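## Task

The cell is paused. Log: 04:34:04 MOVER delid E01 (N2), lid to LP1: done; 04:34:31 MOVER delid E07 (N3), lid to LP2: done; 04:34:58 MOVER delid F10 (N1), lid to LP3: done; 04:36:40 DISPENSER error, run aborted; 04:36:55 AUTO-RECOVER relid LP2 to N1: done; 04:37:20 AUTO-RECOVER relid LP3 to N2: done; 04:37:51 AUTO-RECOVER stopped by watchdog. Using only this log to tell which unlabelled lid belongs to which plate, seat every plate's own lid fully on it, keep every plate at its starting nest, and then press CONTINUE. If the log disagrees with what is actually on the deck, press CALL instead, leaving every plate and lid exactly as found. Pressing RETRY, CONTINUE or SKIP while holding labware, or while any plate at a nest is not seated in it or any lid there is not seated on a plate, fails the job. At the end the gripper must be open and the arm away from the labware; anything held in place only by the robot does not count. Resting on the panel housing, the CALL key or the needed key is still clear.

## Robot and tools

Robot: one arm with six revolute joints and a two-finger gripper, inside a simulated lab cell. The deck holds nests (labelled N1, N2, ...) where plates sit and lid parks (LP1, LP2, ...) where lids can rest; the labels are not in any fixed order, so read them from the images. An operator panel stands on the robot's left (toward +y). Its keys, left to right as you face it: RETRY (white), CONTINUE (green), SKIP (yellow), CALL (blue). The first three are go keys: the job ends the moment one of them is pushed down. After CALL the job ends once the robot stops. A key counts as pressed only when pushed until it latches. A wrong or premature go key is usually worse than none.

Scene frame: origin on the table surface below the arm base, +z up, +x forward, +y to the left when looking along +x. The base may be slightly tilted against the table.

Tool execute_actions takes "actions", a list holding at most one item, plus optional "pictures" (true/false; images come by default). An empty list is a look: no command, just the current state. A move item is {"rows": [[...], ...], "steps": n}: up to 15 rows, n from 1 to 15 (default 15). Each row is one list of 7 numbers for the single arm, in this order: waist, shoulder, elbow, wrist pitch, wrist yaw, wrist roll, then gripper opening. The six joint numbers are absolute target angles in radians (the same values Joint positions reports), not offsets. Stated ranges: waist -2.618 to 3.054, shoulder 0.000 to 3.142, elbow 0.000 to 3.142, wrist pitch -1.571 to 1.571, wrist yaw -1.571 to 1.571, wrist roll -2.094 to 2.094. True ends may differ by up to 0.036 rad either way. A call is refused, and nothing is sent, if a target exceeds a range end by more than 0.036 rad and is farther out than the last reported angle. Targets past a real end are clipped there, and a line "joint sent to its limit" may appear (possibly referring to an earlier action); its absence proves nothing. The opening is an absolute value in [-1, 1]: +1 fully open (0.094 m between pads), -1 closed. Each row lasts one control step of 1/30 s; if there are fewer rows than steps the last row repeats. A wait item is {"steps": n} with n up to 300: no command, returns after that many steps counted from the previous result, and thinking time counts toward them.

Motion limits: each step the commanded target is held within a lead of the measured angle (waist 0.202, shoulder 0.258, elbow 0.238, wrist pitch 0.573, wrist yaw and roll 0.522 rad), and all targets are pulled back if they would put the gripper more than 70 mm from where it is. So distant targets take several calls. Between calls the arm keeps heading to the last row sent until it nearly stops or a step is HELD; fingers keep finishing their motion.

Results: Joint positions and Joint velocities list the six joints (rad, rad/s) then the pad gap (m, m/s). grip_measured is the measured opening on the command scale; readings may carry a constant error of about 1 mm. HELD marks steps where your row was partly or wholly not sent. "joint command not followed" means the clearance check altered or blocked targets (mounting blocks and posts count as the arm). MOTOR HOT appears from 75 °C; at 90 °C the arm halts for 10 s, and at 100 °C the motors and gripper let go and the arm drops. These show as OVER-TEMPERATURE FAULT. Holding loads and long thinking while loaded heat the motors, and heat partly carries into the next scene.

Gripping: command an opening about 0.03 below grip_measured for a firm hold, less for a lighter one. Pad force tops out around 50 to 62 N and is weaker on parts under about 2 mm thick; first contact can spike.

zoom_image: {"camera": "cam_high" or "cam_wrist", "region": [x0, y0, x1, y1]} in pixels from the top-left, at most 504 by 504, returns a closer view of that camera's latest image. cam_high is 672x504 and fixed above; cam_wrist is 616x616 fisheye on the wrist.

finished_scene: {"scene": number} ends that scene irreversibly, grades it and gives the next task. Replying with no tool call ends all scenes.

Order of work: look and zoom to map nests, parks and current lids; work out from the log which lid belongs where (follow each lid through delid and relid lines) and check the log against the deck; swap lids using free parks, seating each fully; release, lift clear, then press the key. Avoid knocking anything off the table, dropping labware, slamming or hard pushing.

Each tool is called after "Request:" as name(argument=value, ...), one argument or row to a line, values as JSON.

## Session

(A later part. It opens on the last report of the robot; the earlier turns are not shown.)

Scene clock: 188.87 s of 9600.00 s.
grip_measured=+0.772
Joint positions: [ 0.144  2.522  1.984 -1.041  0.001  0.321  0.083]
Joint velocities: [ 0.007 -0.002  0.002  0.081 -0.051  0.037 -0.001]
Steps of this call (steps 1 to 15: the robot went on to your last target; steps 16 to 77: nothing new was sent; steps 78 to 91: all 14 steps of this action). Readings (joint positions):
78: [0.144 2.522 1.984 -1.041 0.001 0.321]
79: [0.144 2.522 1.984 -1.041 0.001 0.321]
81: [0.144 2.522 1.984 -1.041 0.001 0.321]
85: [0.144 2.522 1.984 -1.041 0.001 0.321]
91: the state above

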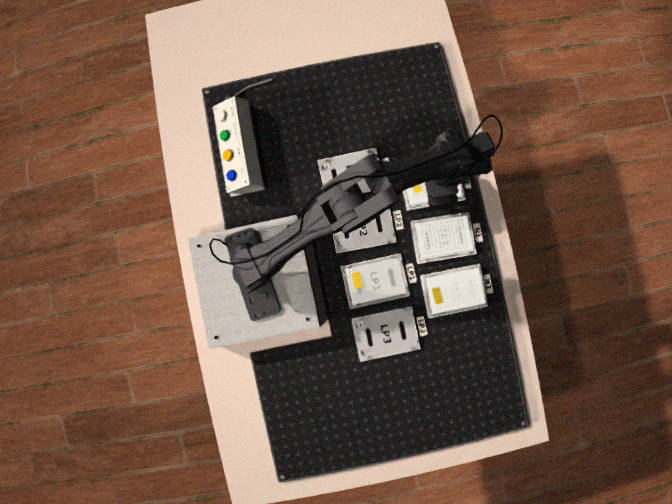

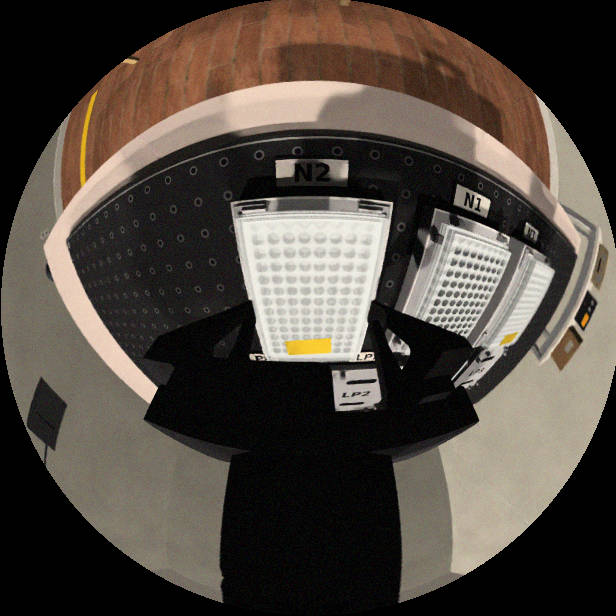

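Request:
execute_actions(
  actions=[
    {"rows": [[0.1507,2.49,2.011,-1.056,0,0.322,0.744],[0.1507,2.48,2.013,-1.06,0,0.322,0.744],[0.1507,2.474,2.016,-1.066,0,0.322,0.744],[0.1507,2.472,2.02,-1.073,0,0.322,0.744],[0.1507,2.47,2.024,-1.08,0,0.322,0.744],[0.1507,2.468,2.028,-1.087,0,0.322,0.744],[0.1507,2.466,2.032,-1.094,0,0.322,0.744],[0.1507,2.464,2.036,-1.101,0,0.322,0.744],[0.1507,2.462,2.04,-1.108,0,0.322,0.744],[0.1507,2.46,2.044,-1.115,0,0.322,0.744],[0.1507,2.459,2.048,-1.122,0,0.322,0.744],[0.1507,2.458,2.052,-1.129,0,0.322,0.744],[0.1507,2.457,2.056,-1.136,0,0.322,0.744],[0.1507,2.456,2.06,-1.142,0,0.322,0.744],[0.1507,2.455,2.064,-1.147,0,0.322,0.744]], "steps": 15},
  ],
)

Request:
execute_actions(
  actions=[
    {"steps": 6},
  ],
  pictures=false,
)

Request:
execute_actions(
  actions=[
    {"rows": [[0.1366,2.4547,2.0294,-1.1117,0,0.3131,0.744],[0.1340,2.4538,2.0278,-1.1110,0,0.3107,0.744],[0.1298,2.4523,2.0252,-1.1098,0,0.3067,0.744],[0.1241,2.4503,2.0216,-1.1083,0,0.3014,0.744],[0.1171,2.4479,2.0173,-1.1063,0,0.2948,0.744],[0.1088,2.4450,2.0121,-1.1040,0,0.2871,0.744],[0.0995,2.4418,2.0063,-1.1014,0,0.2783,0.744],[0.0892,2.4382,1.9998,-1.0985,0,0.2686,0.744],[0.0780,2.4343,1.9928,-1.0954,0,0.2581,0.744],[0.0661,2.4301,1.9854,-1.0920,0,0.2468,0.744],[0.0536,2.4257,1.9776,-1.0885,0,0.2351,0.744],[0.0405,2.4212,1.9695,-1.0849,0,0.2228,0.744],[0.0271,2.4165,1.9611,-1.0812,0,0.2102,0.744],[0.0135,2.4118,1.9526,-1.0773,0,0.1974,0.744],[-0.0003,2.4070,1.9440,-1.0735,0,0.1845,0.744]], "steps": 15},
  ],
  pictures=false,
)

Request:
execute_actions(
  actions=[
    {"rows": [[-0.0140,2.4022,1.9354,-1.0697,0,0.1716,0.744],[-0.0276,2.3975,1.9269,-1.0658,0,0.1588,0.744],[-0.0410,2.3928,1.9185,-1.0621,0,0.1462,0.744],[-0.0541,2.3883,1.9104,-1.0585,0,0.1339,0.744],[-0.0666,2.3839,1.9026,-1.0550,0,0.1222,0.744],[-0.0785,2.3797,1.8952,-1.0516,0,0.1109,0.744],[-0.0897,2.3758,1.8882,-1.0485,0,0.1004,0.744],[-0.1000,2.3722,1.8817,-1.0456,0,0.0907,0.744],[-0.1093,2.3690,1.8759,-1.0430,0,0.0819,0.744],[-0.1176,2.3661,1.8707,-1.0407,0,0.0742,0.744],[-0.1246,2.3637,1.8664,-1.0387,0,0.0676,0.744],[-0.1303,2.3617,1.8628,-1.0372,0,0.0623,0.744],[-0.1345,2.3602,1.8602,-1.0360,0,0.0583,0.744],[-0.1371,2.3593,1.8586,-1.0353,0,0.0559,0.744],[-0.138,2.359,1.858,-1.035,0,0.055,0.744]], "steps": 15},
  ],
  pictures=false,
)

Request:
execute_actions(
  actions=[
    {"steps": 14},
  ],
)

Request:
zoom_image(
  camera="cam_wrist",
  region=[200, 170, 430, 370],
)

Scene clock: 211.33 s of 9600.00 s.
grip_measured=+0.772
Joint positions: [ 0.144  2.491  2.031 -1.107  0.001  0.321  0.083]
Joint velocities: [-0.002 -0.056  0.115 -0.168  0.007  0.007 -0.   ]
Steps of this call (steps 1 to 15: the robot went on to your last target; steps 16 to 90: nothing new was sent; then 18.97 s passed at rest; steps 91 to 105: all 15 steps of this action). Readings (joint positions):
91: [0.144 2.522 1.984 -1.041 0.001 0.321]
92: [0.144 2.522 1.984 -1.042 0.001 0.321]
94: [0.144 2.521 1.984 -1.045 0.001 0.321]
98: [0.144 2.513 1.997 -1.065 0.001 0.321]
105: the state above

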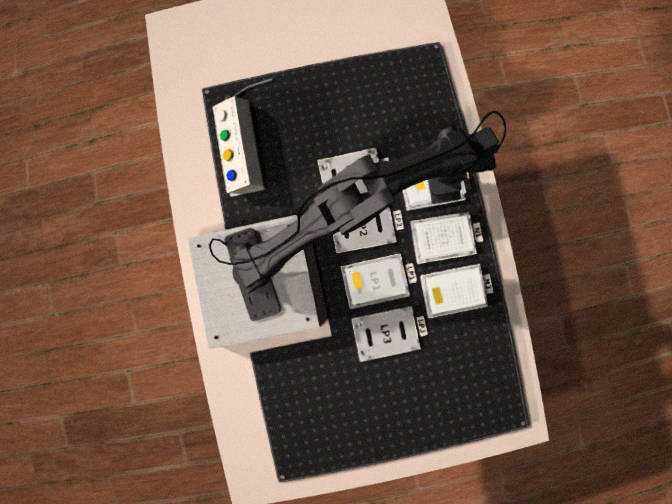

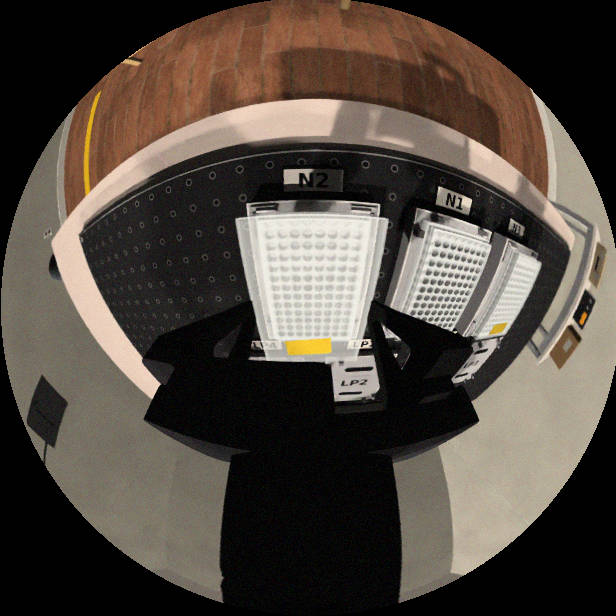

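Scene clock: 211.53 s of 9600.00 s.
grip_measured=+0.772
Joint positions: [ 0.144  2.486  2.039 -1.125  0.001  0.321  0.083]
Joint velocities: [ 0.007 -0.002 -0.017 -0.095  0.007 -0.007 -0.001]
Steps of this call (steps 1 to 6: the robot went on to your last target). Readings (joint positions):
1: [0.144 2.489 2.035 -1.112 0.001 0.321]
2: [0.144 2.487 2.037 -1.115 0.001 0.321]
4: [0.144 2.486 2.039 -1.121 0.001 0.321]
6: the state above

Scene clock: 212.03 s of 9600.00 s.
grip_measured=+0.772
Joint positions: [ 0.034  2.456  1.965 -1.103 -0.001  0.236  0.083]
Joint velocities: [-0.442 -0.154 -0.242  0.081 -0.066 -0.271 -0.   ]
Steps of this call (steps 1 to 15: all 15 steps of this action). Readings (joint positions):
1: [0.144 2.486 2.039 -1.126 0.001 0.320]
2: [0.144 2.486 2.039 -1.125 0.001 0.320]
4: [0.142 2.486 2.039 -1.125 0.001 0.317]
8: [0.125 2.481 2.019 -1.119 -0.000 0.299]
15: the state above

Scene clock: 212.53 s of 9600.00 s.
grip_measured=+0.772
Joint positions: [-0.134  2.397  1.869 -1.06  -0.001  0.084  0.083]
Joint velocities: [-0.105 -0.022 -0.066 -0.007 -0.037 -0.095  0.001]
Steps of this call (steps 1 to 15: all 15 steps of this action). Readings (joint positions):
1: [0.018 2.450 1.957 -1.099 -0.001 0.225]
2: [0.003 2.445 1.949 -1.096 -0.001 0.214]
4: [-0.027 2.434 1.932 -1.089 -0.001 0.190]
8: [-0.079 2.415 1.902 -1.076 -0.001 0.144]
15: the state above

Scene clock: 213.00 s of 9600.00 s.
grip_measured=+0.772
Joint positions: [-0.138  2.397  1.866 -1.053 -0.001  0.062  0.083]
Joint velocities: [ 0.002  0.022  0.002  0.022  0.022  0.007 -0.   ]
Steps of this call (steps 1 to 14: the robot went on to your last target). Readings (joint positions):
1: [-0.136 2.397 1.867 -1.059 -0.001 0.080]
2: [-0.138 2.397 1.867 -1.059 -0.001 0.076]
4: [-0.138 2.397 1.866 -1.057 -0.001 0.071]
8: [-0.138 2.397 1.866 -1.054 -0.001 0.065]
14: the state above

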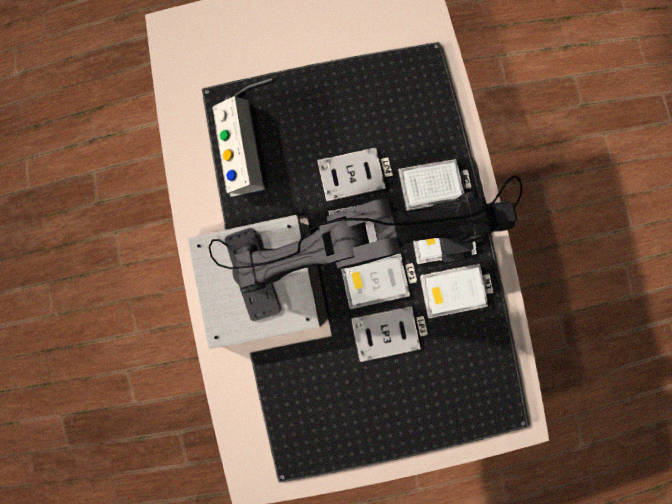

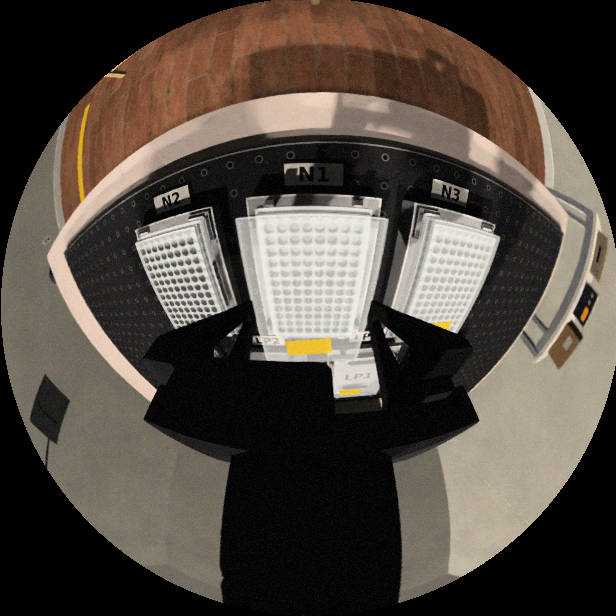

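Region (200, 170, 430, 370) of cam_wrist's 616x616 image, scaled by 2.191, with more detail than that image has; it fills the top 438 rows of this view, and the rest is white.

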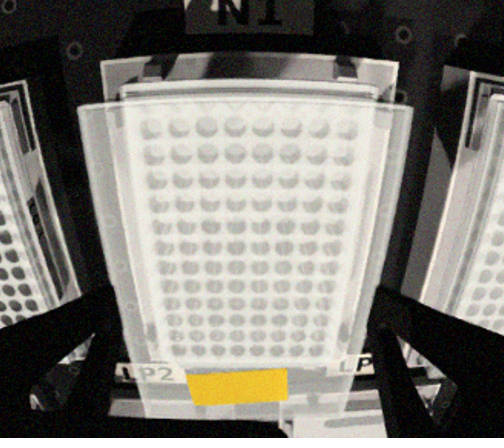

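Request:
execute_actions(
  actions=[
    {"rows": [[-0.154,2.405,1.852,-1.03,0,0.055,0.744],[-0.154,2.41,1.848,-1.022,0,0.055,0.744],[-0.1475,2.414,1.844,-1.014,0,0.055,0.744],[-0.1475,2.417,1.84,-1.006,0,0.055,0.744],[-0.1475,2.418,1.836,-0.998,0,0.055,0.744],[-0.1475,2.418,1.833,-0.99,0,0.055,0.744],[-0.1475,2.417,1.831,-0.983,0,0.055,0.744]], "steps": 15},
  ],
  pictures=false,
)

Request:
execute_actions(
  actions=[
    {"steps": 8},
  ],
)

Request:
zoom_image(
  camera="cam_wrist",
  region=[200, 170, 430, 370],
)

Scene clock: 217.77 s of 9600.00 s.
grip_measured=+0.772
Joint positions: [-0.141  2.418  1.836 -1.006 -0.001  0.061  0.083]
Joint velocities: [-0.007  0.002  0.012  0.037 -0.051  0.022  0.   ]
Steps of this call (steps 1 to 30: the robot went on to your last target; steps 31 to 90: nothing new was sent; then 1.27 s passed at rest; steps 91 to 105: all 15 steps of this action). Readings (joint positions):
91: [-0.138 2.397 1.866 -1.052 -0.001 0.061]
92: [-0.139 2.397 1.865 -1.050 -0.001 0.061]
94: [-0.141 2.397 1.858 -1.041 -0.001 0.061]
98: [-0.141 2.407 1.844 -1.020 -0.001 0.061]
105: the state above

Scene clock: 218.03 s of 9600.00 s.
grip_measured=+0.772
Joint positions: [-0.141  2.418  1.836 -1.001 -0.001  0.061  0.083]
Joint velocities: [-0.012 -0.012 -0.002 -0.066  0.007 -0.007 -0.   ]
Steps of this call (steps 1 to 8: the robot went on to your last target). Readings (joint positions):
1: [-0.141 2.418 1.836 -1.005 -0.001 0.061]
2: [-0.141 2.418 1.836 -1.004 -0.001 0.061]
4: [-0.141 2.418 1.836 -1.003 -0.001 0.061]
8: the state above

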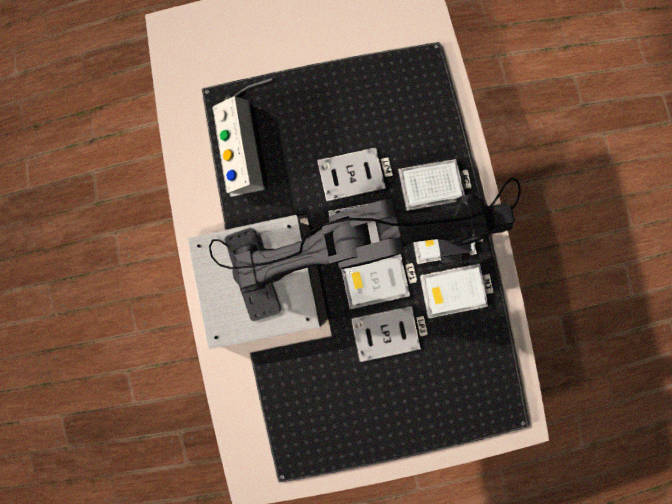

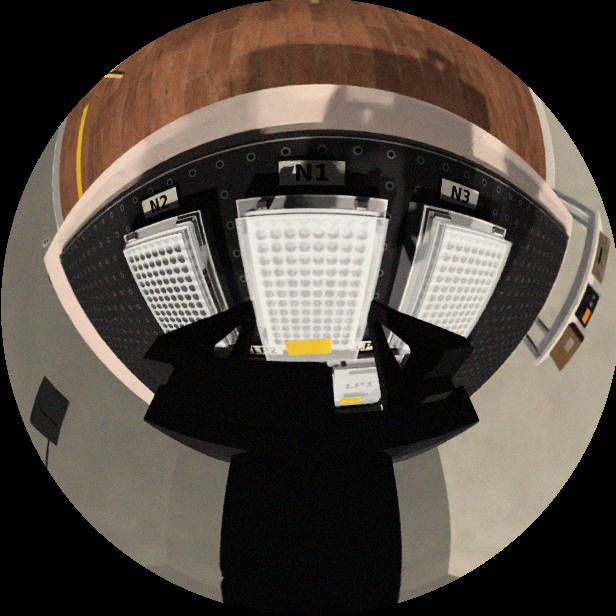

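Region (200, 170, 430, 370) of cam_wrist's 616x616 image, scaled by 2.191, with more detail than that image has; it fills the top 438 rows of this view, and the rest is white.

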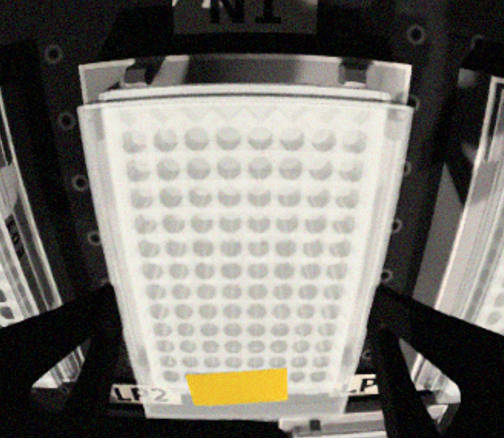

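Request:
execute_actions(
  actions=[
    {"rows": [[-0.1475,2.417,1.831,-0.975,0,0.055,0.744],[-0.1475,2.417,1.831,-0.972,0,0.055,0.744],[-0.1475,2.438,1.816,-0.969,0,0.055,0.744],[-0.1475,2.438,1.816,-0.966,0,0.055,0.744],[-0.1475,2.438,1.822,-0.964,0,0.055,0.744],[-0.1475,2.427,1.822,-0.963,0,0.055,0.744]], "steps": 15},
  ],
  pictures=false,
)

Request:
execute_actions(
  actions=[
    {"steps": 6},
  ],
)

Request:
zoom_image(
  camera="cam_wrist",
  region=[200, 170, 430, 370],
)

Scene clock: 222.77 s of 9600.00 s.
grip_measured=+0.772
Joint positions: [-0.141  2.426  1.828 -0.982 -0.001  0.061  0.083]
Joint velocities: [ 0.012  0.007  0.007  0.037  0.022 -0.051  0.001]
Steps of this call (steps 1 to 15: the robot went on to your last target; steps 16 to 90: nothing new was sent; then 1.23 s passed at rest; steps 91 to 105: all 15 steps of this action). Readings (joint positions):
91: [-0.141 2.418 1.836 -1.000 -0.001 0.061]
92: [-0.141 2.418 1.836 -0.999 -0.001 0.061]
94: [-0.141 2.418 1.833 -0.992 -0.001 0.061]
98: [-0.141 2.425 1.829 -0.986 -0.001 0.061]
105: the state above

Scene clock: 222.97 s of 9600.00 s.
grip_measured=+0.772
Joint positions: [-0.141  2.426  1.828 -0.981 -0.001  0.061  0.083]
Joint velocities: [-0.017 -0.017 -0.017  0.007  0.007 -0.007 -0.   ]
Steps of this call (steps 1 to 6: the robot went on to your last target). Readings (joint positions):
1: [-0.141 2.426 1.828 -0.982 -0.001 0.061]
2: [-0.141 2.426 1.828 -0.982 -0.001 0.061]
4: [-0.141 2.426 1.828 -0.982 -0.001 0.061]
6: the state above

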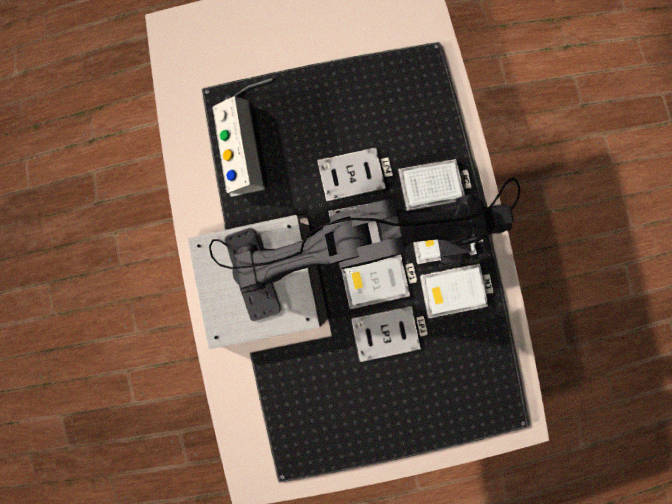

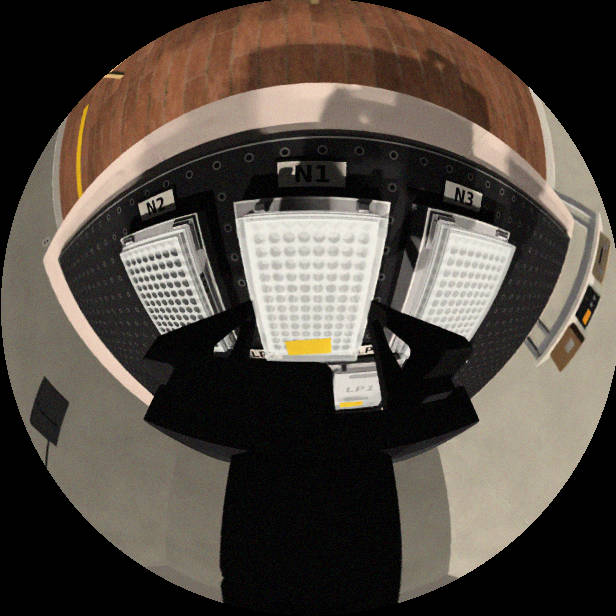

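Region (200, 170, 430, 370) of cam_wrist's 616x616 image, scaled by 2.191, with more detail than that image has; it fills the top 438 rows of this view, and the rest is white.

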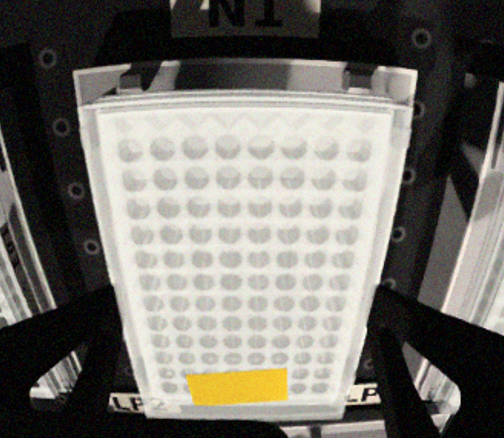

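Request:
execute_actions(
  actions=[
    {"rows": [[-0.1475,2.427,1.808,-0.958,0,0.055,0.744],[-0.1475,2.427,1.808,-0.953,0,0.055,0.744],[-0.1475,2.427,1.807,-0.948,0,0.055,0.744],[-0.1475,2.427,1.806,-0.944,0,0.055,0.744]], "steps": 15},
  ],
  pictures=false,
)

Request:
execute_actions(
  actions=[
    {"steps": 6},
  ],
)

Request:
zoom_image(
  camera="cam_wrist",
  region=[200, 170, 430, 370],
)

Scene clock: 228.37 s of 9600.00 s.
grip_measured=+0.772
Joint positions: [-0.141  2.426  1.814 -0.962 -0.001  0.061  0.083]
Joint velocities: [-0.027 -0.007 -0.002 -0.007  0.007 -0.022 -0.001]
Steps of this call (steps 1 to 15: the robot went on to your last target; steps 16 to 90: nothing new was sent; then 1.90 s passed at rest; steps 91 to 105: all 15 steps of this action). Readings (joint positions):
91: [-0.141 2.426 1.827 -0.979 -0.001 0.061]
92: [-0.141 2.426 1.825 -0.977 -0.001 0.061]
94: [-0.141 2.426 1.818 -0.972 -0.001 0.061]
98: [-0.141 2.426 1.814 -0.966 -0.001 0.061]
105: the state above

Scene clock: 228.57 s of 9600.00 s.
grip_measured=+0.772
Joint positions: [-0.141  2.426  1.814 -0.962 -0.001  0.061  0.083]
Joint velocities: [-0.012  0.002  0.012 -0.051  0.051 -0.037  0.   ]
Steps of this call (steps 1 to 6: the robot went on to your last target). Readings (joint positions):
1: [-0.141 2.426 1.814 -0.962 -0.001 0.061]
2: [-0.141 2.426 1.814 -0.962 -0.001 0.061]
4: [-0.141 2.426 1.814 -0.962 -0.001 0.061]
6: the state above

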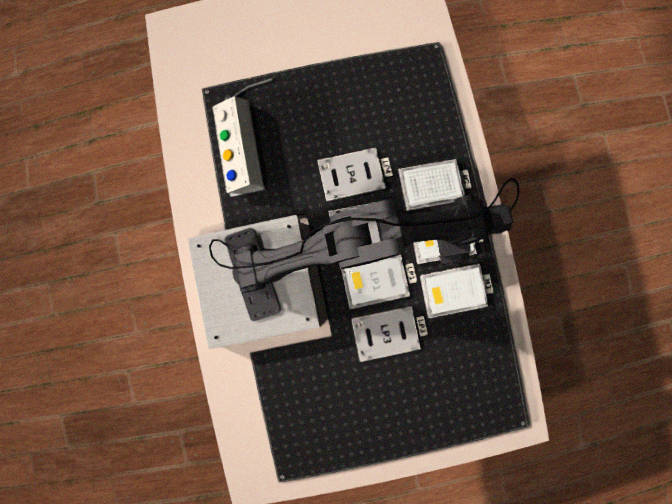

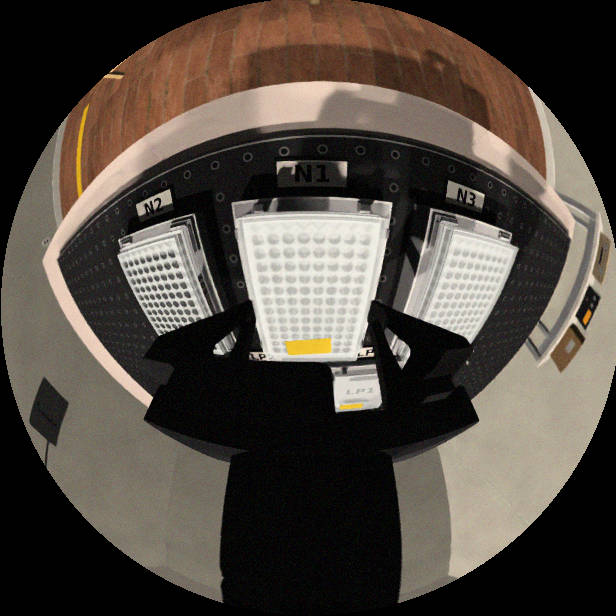

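Region (200, 170, 430, 370) of cam_wrist's 616x616 image, scaled by 2.191, with more detail than that image has; it fills the top 438 rows of this view, and the rest is white.

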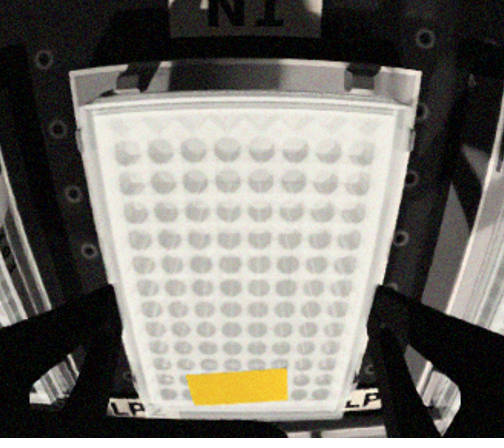

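Request:
execute_actions(
  actions=[
    {"rows": [[-0.1475,2.446,1.806,-0.944,0,0.055,0.744],[-0.1475,2.446,1.806,-0.944,0,0.055,0.744],[-0.1475,2.44,1.806,-0.944,0,0.055,0.744],[-0.1475,2.43,1.806,-0.944,0,0.055,0.744]], "steps": 12},
  ],
)

Request:
zoom_image(
  camera="cam_wrist",
  region=[200, 170, 430, 370],
)

Scene clock: 230.90 s of 9600.00 s.
grip_measured=+0.772
Joint positions: [-0.141  2.429  1.814 -0.961 -0.     0.061  0.083]
Joint velocities: [-0.027 -0.007  0.002 -0.022  0.022 -0.037 -0.   ]
Steps of this call (steps 1 to 15: the robot went on to your last target; steps 16 to 58: nothing new was sent; steps 59 to 70: all 12 steps of this action). Readings (joint positions):
59: [-0.141 2.427 1.814 -0.962 -0.001 0.061]
60: [-0.141 2.428 1.814 -0.961 -0.001 0.061]
62: [-0.141 2.429 1.814 -0.961 -0.000 0.061]
66: [-0.141 2.429 1.814 -0.961 -0.000 0.061]
70: the state above

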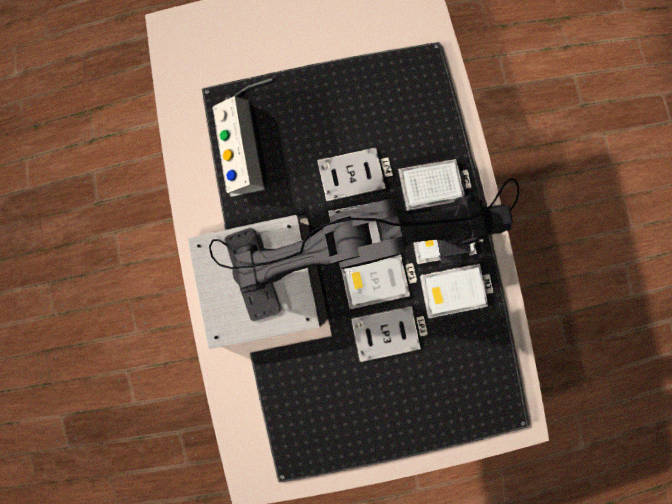

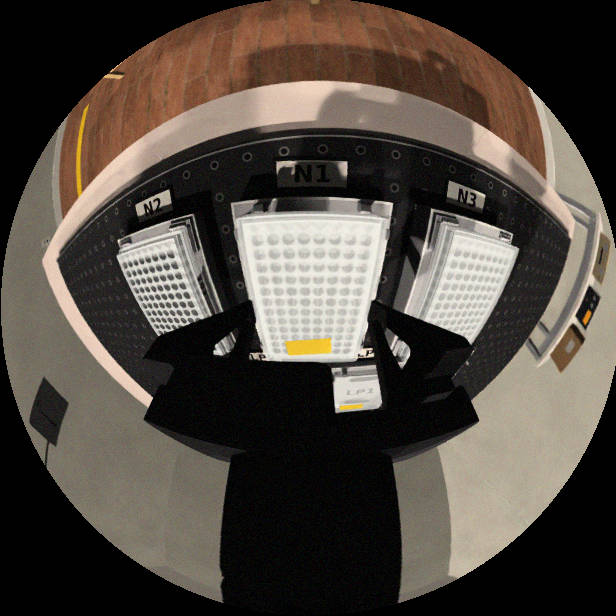

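Region (200, 170, 430, 370) of cam_wrist's 616x616 image, scaled by 2.191, with more detail than that image has; it fills the top 438 rows of this view, and the rest is white.

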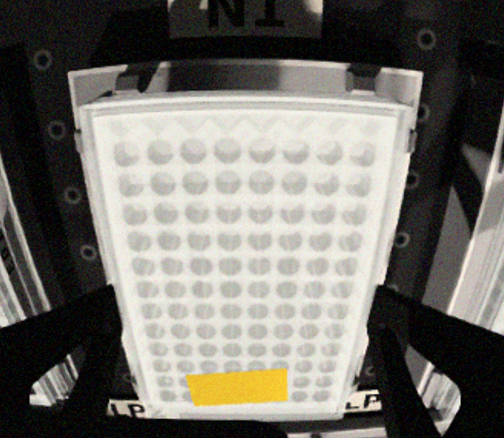

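Request:
execute_actions(
  actions=[
    {"rows": [[-0.1475,2.43,1.806,-0.944,0,0.055,0.762],[-0.1475,2.43,1.806,-0.944,0,0.055,0.772],[-0.1475,2.43,1.806,-0.944,0,0.055,0.78],[-0.1475,2.43,1.806,-0.944,0,0.055,0.79],[-0.1475,2.43,1.806,-0.944,0,0.055,0.80],[-0.1475,2.43,1.806,-0.944,0,0.055,0.82],[-0.1475,2.43,1.806,-0.944,0,0.055,0.85],[-0.1475,2.43,1.806,-0.944,0,0.055,0.88],[-0.1475,2.43,1.806,-0.944,0,0.055,0.92],[-0.1475,2.43,1.806,-0.944,0,0.055,0.96],[-0.1475,2.43,1.806,-0.944,0,0.055,1.0]], "steps": 13},
  ],
)

Request:
execute_actions(
  actions=[
    {"rows": [[-0.1475,2.395,1.84,-0.975,0,0.055,1],[-0.1475,2.385,1.847,-0.983,0,0.055,1],[-0.1475,2.38,1.852,-0.992,0,0.055,1],[-0.1475,2.377,1.857,-1.001,0,0.055,1],[-0.1475,2.374,1.862,-1.01,0,0.055,1],[-0.1475,2.371,1.867,-1.019,0,0.055,1],[-0.1475,2.368,1.872,-1.028,0,0.055,1],[-0.1475,2.365,1.877,-1.037,0,0.055,1],[-0.1475,2.362,1.882,-1.046,0,0.055,1],[-0.1475,2.359,1.887,-1.055,0,0.055,1],[-0.1475,2.356,1.892,-1.064,0,0.055,1],[-0.1475,2.353,1.897,-1.073,0,0.055,1],[-0.1475,2.35,1.902,-1.082,0,0.055,1],[-0.1475,2.347,1.906,-1.091,0,0.055,1],[-0.1475,2.344,1.908,-1.1,0,0.055,1]], "steps": 15},
  ],
  pictures=false,
)

Request:
execute_actions(
  actions=[
    {"steps": 6},
  ],
)

Request:
execute_actions(
  actions=[
    {"rows": [[-0.1478,2.334,1.873,-1.059,0,0.0546,1],[-0.1488,2.328,1.868,-1.052,0,0.0535,1],[-0.1504,2.320,1.860,-1.044,0,0.0517,1],[-0.1526,2.310,1.848,-1.034,0,0.0492,1],[-0.1553,2.299,1.833,-1.023,0,0.0460,1],[-0.1586,2.287,1.816,-1.014,0,0.0423,1],[-0.1623,2.273,1.796,-1.004,0,0.0380,1],[-0.1665,2.258,1.774,-0.993,0,0.0331,1],[-0.1712,2.243,1.751,-0.981,0,0.0278,1],[-0.1762,2.226,1.726,-0.969,0,0.0219,1],[-0.1816,2.2085,1.699,-0.956,0,0.0157,1],[-0.1874,2.190,1.671,-0.943,0,0.0090,1],[-0.1935,2.171,1.6415,-0.929,0,0.0020,1],[-0.1999,2.1515,1.610,-0.916,0,-0.0053,1],[-0.2065,2.131,1.578,-0.905,0,-0.0129,1]], "steps": 15},
  ],
  pictures=false,
)

Request:
execute_actions(
  actions=[
    {"rows": [[-0.2133,2.112,1.545,-0.894,0,-0.0208,1],[-0.2204,2.093,1.511,-0.882,0,-0.0289,1],[-0.2276,2.073,1.481,-0.870,0,-0.0372,1],[-0.2349,2.0535,1.451,-0.859,0,-0.0457,1],[-0.2424,2.034,1.419,-0.847,0,-0.0543,1],[-0.2499,2.014,1.388,-0.836,0,-0.0629,1],[-0.2575,1.994,1.356,-0.827,0,-0.0716,1],[-0.2650,1.975,1.325,-0.818,0,-0.0804,1],[-0.2726,1.955,1.294,-0.810,0,-0.0891,1],[-0.2801,1.937,1.266,-0.802,0,-0.0977,1],[-0.2876,1.9185,1.238,-0.793,0,-0.1063,1],[-0.2949,1.900,1.211,-0.785,0,-0.1148,1],[-0.3021,1.883,1.184,-0.777,0,-0.1231,1],[-0.3092,1.866,1.157,-0.772,0,-0.1312,1],[-0.3160,1.8495,1.132,-0.767,0,-0.1391,1]], "steps": 15},
  ],
  pictures=false,
)

Request:
execute_actions(
  actions=[
    {"rows": [[-0.3226,1.834,1.107,-0.763,0,-0.1467,1],[-0.3290,1.819,1.086,-0.758,0,-0.1540,1],[-0.3351,1.805,1.065,-0.754,0,-0.1610,1],[-0.3409,1.791,1.045,-0.750,0,-0.1677,1],[-0.3463,1.779,1.027,-0.747,0,-0.1739,1],[-0.3513,1.768,1.010,-0.744,0,-0.1798,1],[-0.3560,1.759,0.994,-0.741,0,-0.1851,1],[-0.3602,1.750,0.979,-0.739,0,-0.1900,1],[-0.3639,1.743,0.967,-0.737,0,-0.1943,1],[-0.3672,1.737,0.956,-0.736,0,-0.1980,1],[-0.3699,1.733,0.946,-0.735,0,-0.2012,1],[-0.3721,1.731,0.939,-0.735,0,-0.2037,1],[-0.3737,1.73,0.933,-0.735,0,-0.2055,1],[-0.3747,1.73,0.930,-0.735,0,-0.2066,1],[-0.375,1.73,0.929,-0.735,0,-0.207,1]], "steps": 15},
  ],
  pictures=false,
)

Request:
execute_actions(
  actions=[
    {"steps": 14},
  ],
)

Request:
zoom_image(
  camera="cam_wrist",
  region=[200, 170, 430, 370],
)

Scene clock: 263.60 s of 9600.00 s.
grip_measured=+1.000
Joint positions: [-0.141  2.429  1.814 -0.959 -0.     0.061  0.094]
Joint velocities: [-0.012 -0.027  0.012 -0.007  0.007  0.081  0.   ]
Steps of this call (steps 1 to 15: the robot went on to your last target; steps 16 to 90: nothing new was sent; then 29.27 s passed at rest; steps 91 to 103: all 13 steps of this action). Readings (joint positions):
91: [-0.141 2.429 1.814 -0.961 -0.000 0.061]
92: [-0.141 2.429 1.814 -0.961 -0.000 0.061]
94: [-0.141 2.429 1.814 -0.961 -0.000 0.061]
98: [-0.141 2.429 1.814 -0.960 -0.000 0.061]
103: the state above

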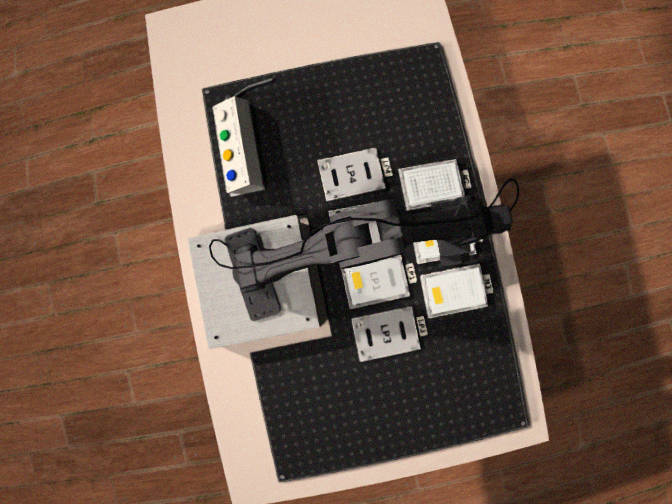

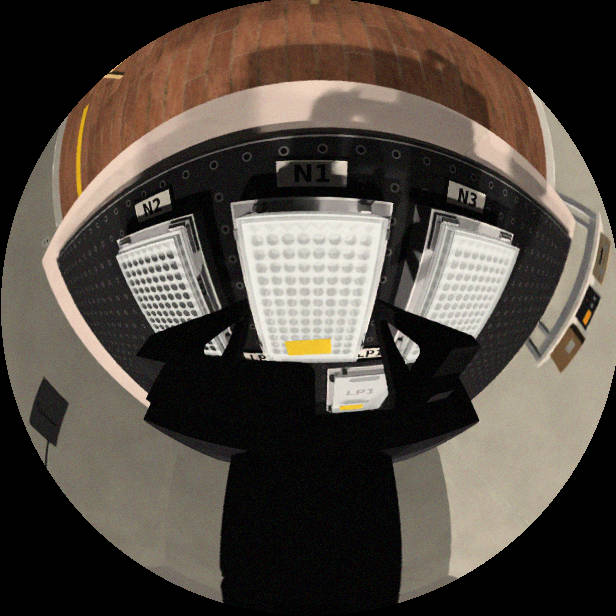

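Scene clock: 264.10 s of 9600.00 s.
grip_measured=+1.000
Joint positions: [-0.141  2.382  1.877 -1.049 -0.     0.061  0.094]
Joint velocities: [-0.002 -0.11   0.105 -0.271  0.022 -0.037  0.   ]
Steps of this call (steps 1 to 15: all 15 steps of this action). Readings (joint positions):
1: [-0.141 2.429 1.814 -0.959 -0.000 0.061]
2: [-0.141 2.428 1.814 -0.961 -0.000 0.061]
4: [-0.141 2.425 1.817 -0.970 -0.000 0.061]
8: [-0.141 2.414 1.838 -0.996 -0.000 0.061]
15: the state above

Scene clock: 264.30 s of 9600.00 s.
grip_measured=+1.000
Joint positions: [-0.141  2.372  1.884 -1.076 -0.     0.061  0.094]
Joint velocities: [-0.012  0.002 -0.007 -0.007 -0.007 -0.022  0.   ]
Steps of this call (steps 1 to 6: the robot went on to your last target). Readings (joint positions):
1: [-0.141 2.379 1.880 -1.056 -0.000 0.061]
2: [-0.141 2.376 1.883 -1.062 -0.000 0.061]
4: [-0.141 2.372 1.884 -1.070 -0.000 0.061]
6: the state above

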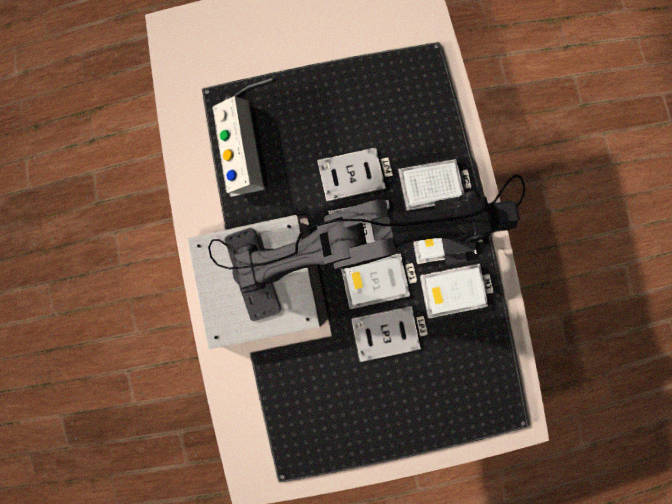

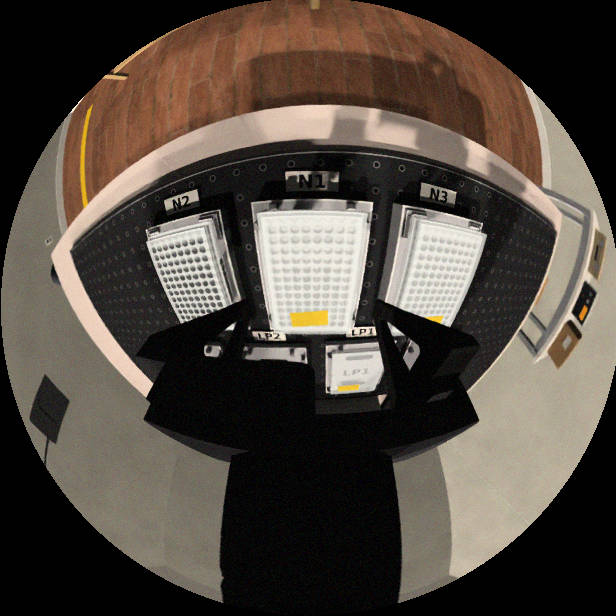

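Scene clock: 264.80 s of 9600.00 s.
grip_measured=+1.000
Joint positions: [-0.186  2.196  1.638 -0.965 -0.     0.018  0.094]
Joint velocities: [-0.198 -0.574 -0.877  0.33  -0.007 -0.183  0.   ]
Steps of this call (steps 1 to 15: all 15 steps of this action). Readings (joint positions):
1: [-0.141 2.372 1.883 -1.076 -0.000 0.061]
2: [-0.141 2.371 1.882 -1.075 -0.000 0.060]
4: [-0.141 2.364 1.870 -1.067 -0.000 0.059]
8: [-0.147 2.323 1.813 -1.039 -0.000 0.051]
15: the state above

Scene clock: 265.30 s of 9600.00 s.
grip_measured=+1.000
Joint positions: [-0.297  1.909  1.183 -0.817 -0.    -0.098  0.094]
Joint velocities: [-0.198 -0.491 -0.755  0.286  0.022 -0.139  0.   ]
Steps of this call (steps 1 to 15: all 15 steps of this action). Readings (joint positions):
1: [-0.194 2.176 1.607 -0.953 -0.000 0.012]
2: [-0.201 2.156 1.576 -0.941 -0.000 0.005]
4: [-0.215 2.116 1.512 -0.920 -0.000 -0.009]
8: [-0.245 2.040 1.385 -0.877 -0.000 -0.040]
15: the state above

Scene clock: 265.80 s of 9600.00 s.
grip_measured=+1.000
Joint positions: [-0.366  1.761  0.942 -0.763 -0.    -0.189  0.094]
Joint velocities: [-0.037 -0.027 -0.125 -0.007 -0.037 -0.051  0.   ]
Steps of this call (steps 1 to 15: all 15 steps of this action). Readings (joint positions):
1: [-0.304 1.892 1.157 -0.809 -0.000 -0.106]
2: [-0.311 1.876 1.133 -0.803 -0.000 -0.114]
4: [-0.324 1.845 1.088 -0.793 -0.000 -0.130]
8: [-0.345 1.796 1.013 -0.776 -0.000 -0.157]
15: the state above

Scene clock: 266.27 s of 9600.00 s.
grip_measured=+1.000
Joint positions: [-0.367  1.761  0.936 -0.753 -0.    -0.2    0.094]
Joint velocities: [-0.002 -0.002 -0.007  0.007 -0.007 -0.125  0.   ]
Steps of this call (steps 1 to 14: the robot went on to your last target). Readings (joint positions):
1: [-0.367 1.761 0.939 -0.763 -0.000 -0.191]
2: [-0.367 1.761 0.937 -0.762 -0.000 -0.193]
4: [-0.367 1.761 0.936 -0.760 -0.000 -0.196]
8: [-0.367 1.761 0.936 -0.755 -0.000 -0.199]
14: the state above

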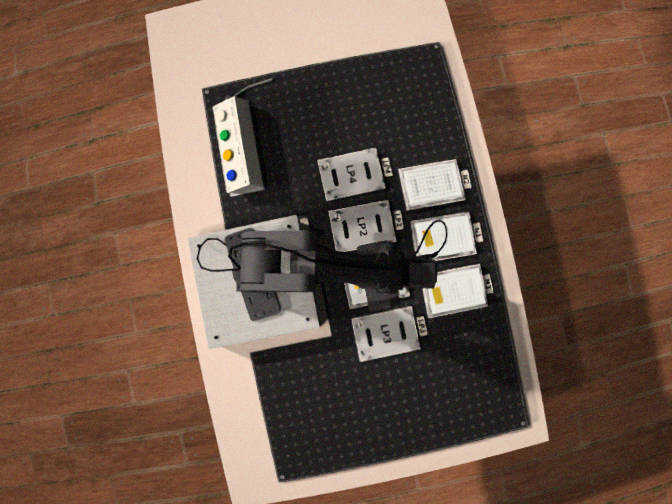

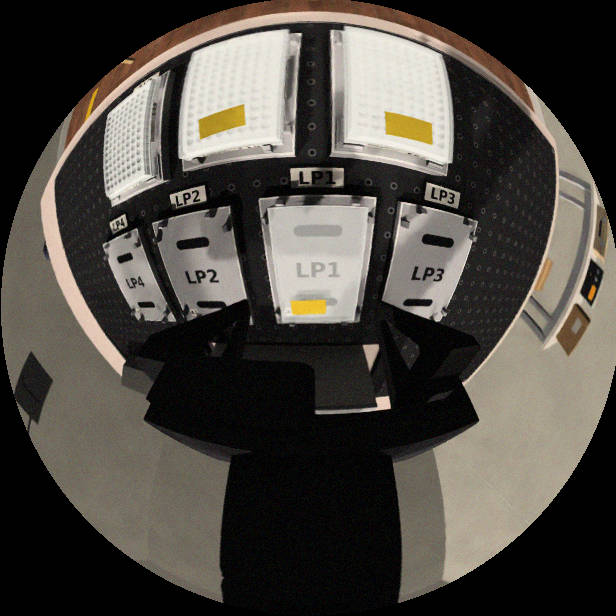

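Region (200, 170, 430, 370) of cam_wrist's 616x616 image, scaled by 2.191, with more detail than that image has; it fills the top 438 rows of this view, and the rest is white.

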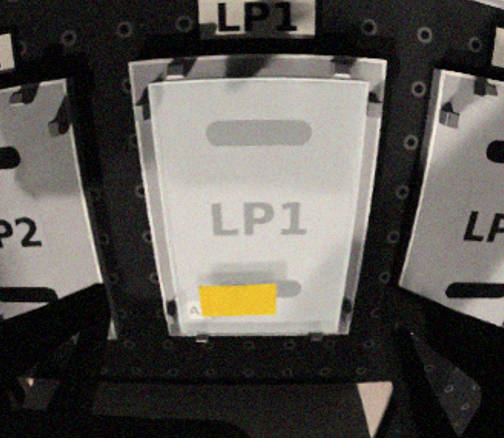

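Request:
execute_actions(
  actions=[
    {"rows": [[-0.3751,1.7706,0.9286,-0.7268,0,-0.2072,1],[-0.3754,1.7723,0.9276,-0.7208,0,-0.2077,1],[-0.3759,1.7751,0.9259,-0.7136,0,-0.2085,1],[-0.3765,1.7787,0.9237,-0.7051,0,-0.2096,1],[-0.3773,1.7832,0.9209,-0.6957,0,-0.2109,1],[-0.3782,1.7884,0.9177,-0.6855,0,-0.2125,1],[-0.3792,1.7943,0.9142,-0.6746,0,-0.2142,1],[-0.3803,1.8006,0.9103,-0.6631,0,-0.2161,1],[-0.3815,1.8073,0.9062,-0.6514,0,-0.2181,1],[-0.3827,1.8144,0.9019,-0.6395,0,-0.2202,1],[-0.3840,1.8216,0.8975,-0.6276,0,-0.2223,1],[-0.3853,1.829,0.893,-0.6159,0,-0.2245,1],[-0.3865,1.8364,0.8885,-0.6044,0,-0.2267,1],[-0.3878,1.8436,0.8841,-0.5935,0,-0.2288,1],[-0.3890,1.8507,0.8798,-0.5833,0,-0.2309,1]], "steps": 15},
  ],
  pictures=false,
)

Request:
execute_actions(
  actions=[
    {"rows": [[-0.3902,1.8574,0.8757,-0.5738,0,-0.2329,1],[-0.3913,1.8637,0.8718,-0.5654,0,-0.2348,1],[-0.3923,1.8696,0.8682,-0.5582,0,-0.2365,1],[-0.3932,1.8748,0.8651,-0.5522,0,-0.2381,1],[-0.3940,1.8793,0.8623,-0.5478,0,-0.2394,1],[-0.3946,1.8829,0.8601,-0.545,0,-0.2405,1],[-0.3951,1.8857,0.8584,-0.544,0,-0.2413,1],[-0.3954,1.8874,0.8574,-0.544,0,-0.2418,1],[-0.3955,1.888,0.857,-0.544,0,-0.242,1]], "steps": 15},
  ],
  pictures=false,
)

Request:
execute_actions(
  actions=[
    {"steps": 8},
  ],
)

Request:
zoom_image(
  camera="cam_wrist",
  region=[200, 170, 430, 370],
)

Scene clock: 285.83 s of 9600.00 s.
grip_measured=+1.000
Joint positions: [-0.378  1.828  0.897 -0.644 -0.    -0.217  0.094]
Joint velocities: [-0.037  0.227 -0.159  0.271  0.007 -0.007  0.   ]
Steps of this call (steps 1 to 30: the robot went on to your last target; steps 31 to 90: nothing new was sent; then 16.07 s passed at rest; steps 91 to 105: all 15 steps of this action). Readings (joint positions):
91: [-0.367 1.761 0.936 -0.752 -0.000 -0.201]
92: [-0.367 1.761 0.936 -0.750 -0.000 -0.201]
94: [-0.367 1.761 0.936 -0.743 -0.000 -0.202]
98: [-0.368 1.771 0.935 -0.714 -0.000 -0.205]
105: the state above

Scene clock: 286.33 s of 9600.00 s.
grip_measured=+1.000
Joint positions: [-0.387  1.878  0.867 -0.566 -0.    -0.235  0.094]
Joint velocities: [ 0.012 -0.002 -0.002  0.022  0.022 -0.051  0.   ]
Steps of this call (steps 1 to 15: all 15 steps of this action). Readings (joint positions):
1: [-0.379 1.836 0.892 -0.634 -0.000 -0.219]
2: [-0.381 1.843 0.888 -0.625 -0.000 -0.220]
4: [-0.383 1.856 0.880 -0.607 -0.000 -0.224]
8: [-0.386 1.873 0.870 -0.581 -0.000 -0.230]
15: the state above

Scene clock: 286.60 s of 9600.00 s.
grip_measured=+1.000
Joint positions: [-0.387  1.878  0.867 -0.562 -0.    -0.236  0.094]
Joint velocities: [-0.007 -0.012 -0.007  0.007 -0.022 -0.007  0.   ]
Steps of this call (steps 1 to 8: the robot went on to your last target). Readings (joint positions):
1: [-0.387 1.878 0.867 -0.565 -0.000 -0.235]
2: [-0.387 1.878 0.867 -0.565 -0.000 -0.235]
4: [-0.387 1.878 0.867 -0.563 -0.000 -0.235]
8: the state above

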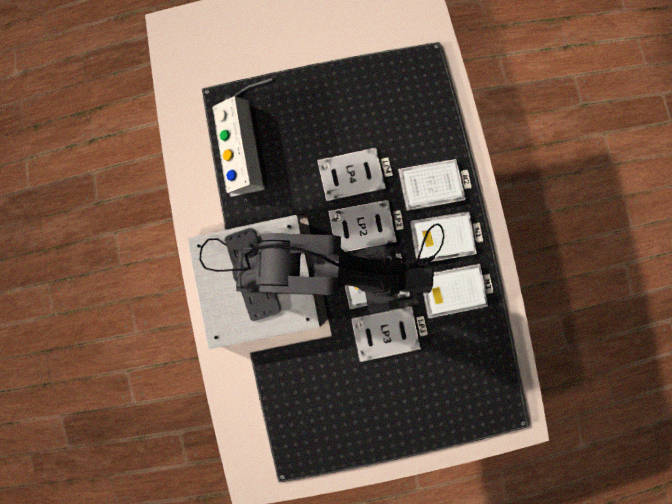

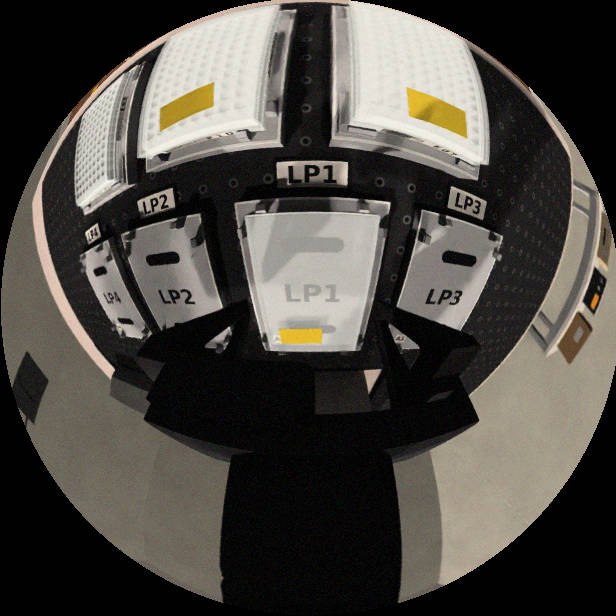

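Region (200, 170, 430, 370) of cam_wrist's 616x616 image, scaled by 2.191, with more detail than that image has; it fills the top 438 rows of this view, and the rest is white.

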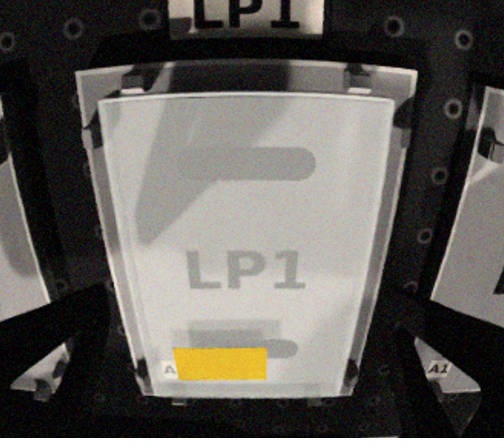

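Request:
execute_actions(
  actions=[
    {"rows": [[-0.3955,1.895,0.85,-0.538,0,-0.242,1],[-0.3955,1.9,0.848,-0.532,0,-0.242,1],[-0.3955,1.905,0.847,-0.526,0,-0.242,1],[-0.3955,1.91,0.846,-0.52,0,-0.242,1],[-0.3955,1.915,0.845,-0.514,0,-0.242,1],[-0.3955,1.919,0.844,-0.508,0,-0.242,1],[-0.3955,1.922,0.843,-0.503,0,-0.242,1],[-0.3955,1.924,0.843,-0.499,0,-0.242,1]], "steps": 15},
  ],
  pictures=false,
)

Request:
execute_actions(
  actions=[
    {"steps": 8},
  ],
)

Request:
zoom_image(
  camera="cam_wrist",
  region=[200, 170, 430, 370],
)

Scene clock: 294.07 s of 9600.00 s.
grip_measured=+1.000
Joint positions: [-0.387  1.916  0.851 -0.522 -0.    -0.236  0.094]
Joint velocities: [-0.007 -0.007  0.012  0.095  0.022  0.037  0.   ]
Steps of this call (steps 1 to 15: the robot went on to your last target; steps 16 to 90: nothing new was sent; then 3.97 s passed at rest; steps 91 to 105: all 15 steps of this action). Readings (joint positions):
91: [-0.387 1.878 0.867 -0.561 -0.000 -0.236]
92: [-0.387 1.878 0.867 -0.560 -0.000 -0.236]
94: [-0.387 1.883 0.867 -0.553 -0.000 -0.236]
98: [-0.387 1.905 0.860 -0.532 -0.000 -0.236]
105: the state above

Scene clock: 294.33 s of 9600.00 s.
grip_measured=+1.000
Joint positions: [-0.387  1.916  0.851 -0.517 -0.    -0.236  0.094]
Joint velocities: [-0.007  0.002  0.002 -0.022  0.066 -0.037  0.   ]
Steps of this call (steps 1 to 8: the robot went on to your last target). Readings (joint positions):
1: [-0.387 1.916 0.851 -0.521 -0.000 -0.236]
2: [-0.387 1.916 0.851 -0.520 -0.000 -0.236]
4: [-0.387 1.916 0.851 -0.518 -0.000 -0.236]
8: the state above

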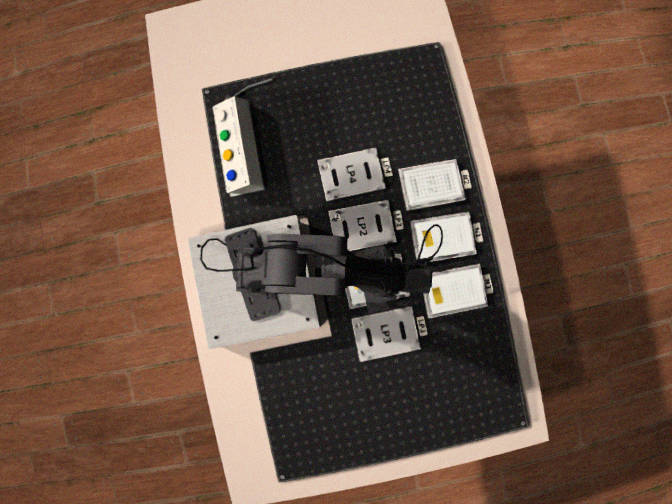

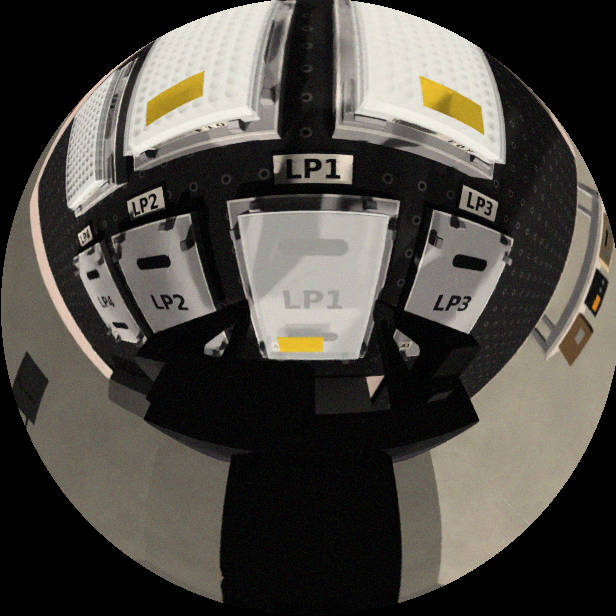

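Region (200, 170, 430, 370) of cam_wrist's 616x616 image, scaled by 2.191, with more detail than that image has; it fills the top 438 rows of this view, and the rest is white.

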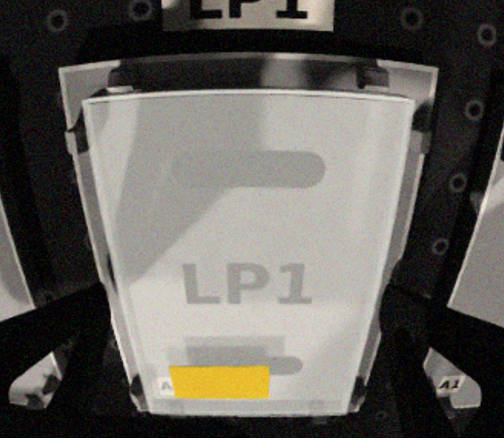

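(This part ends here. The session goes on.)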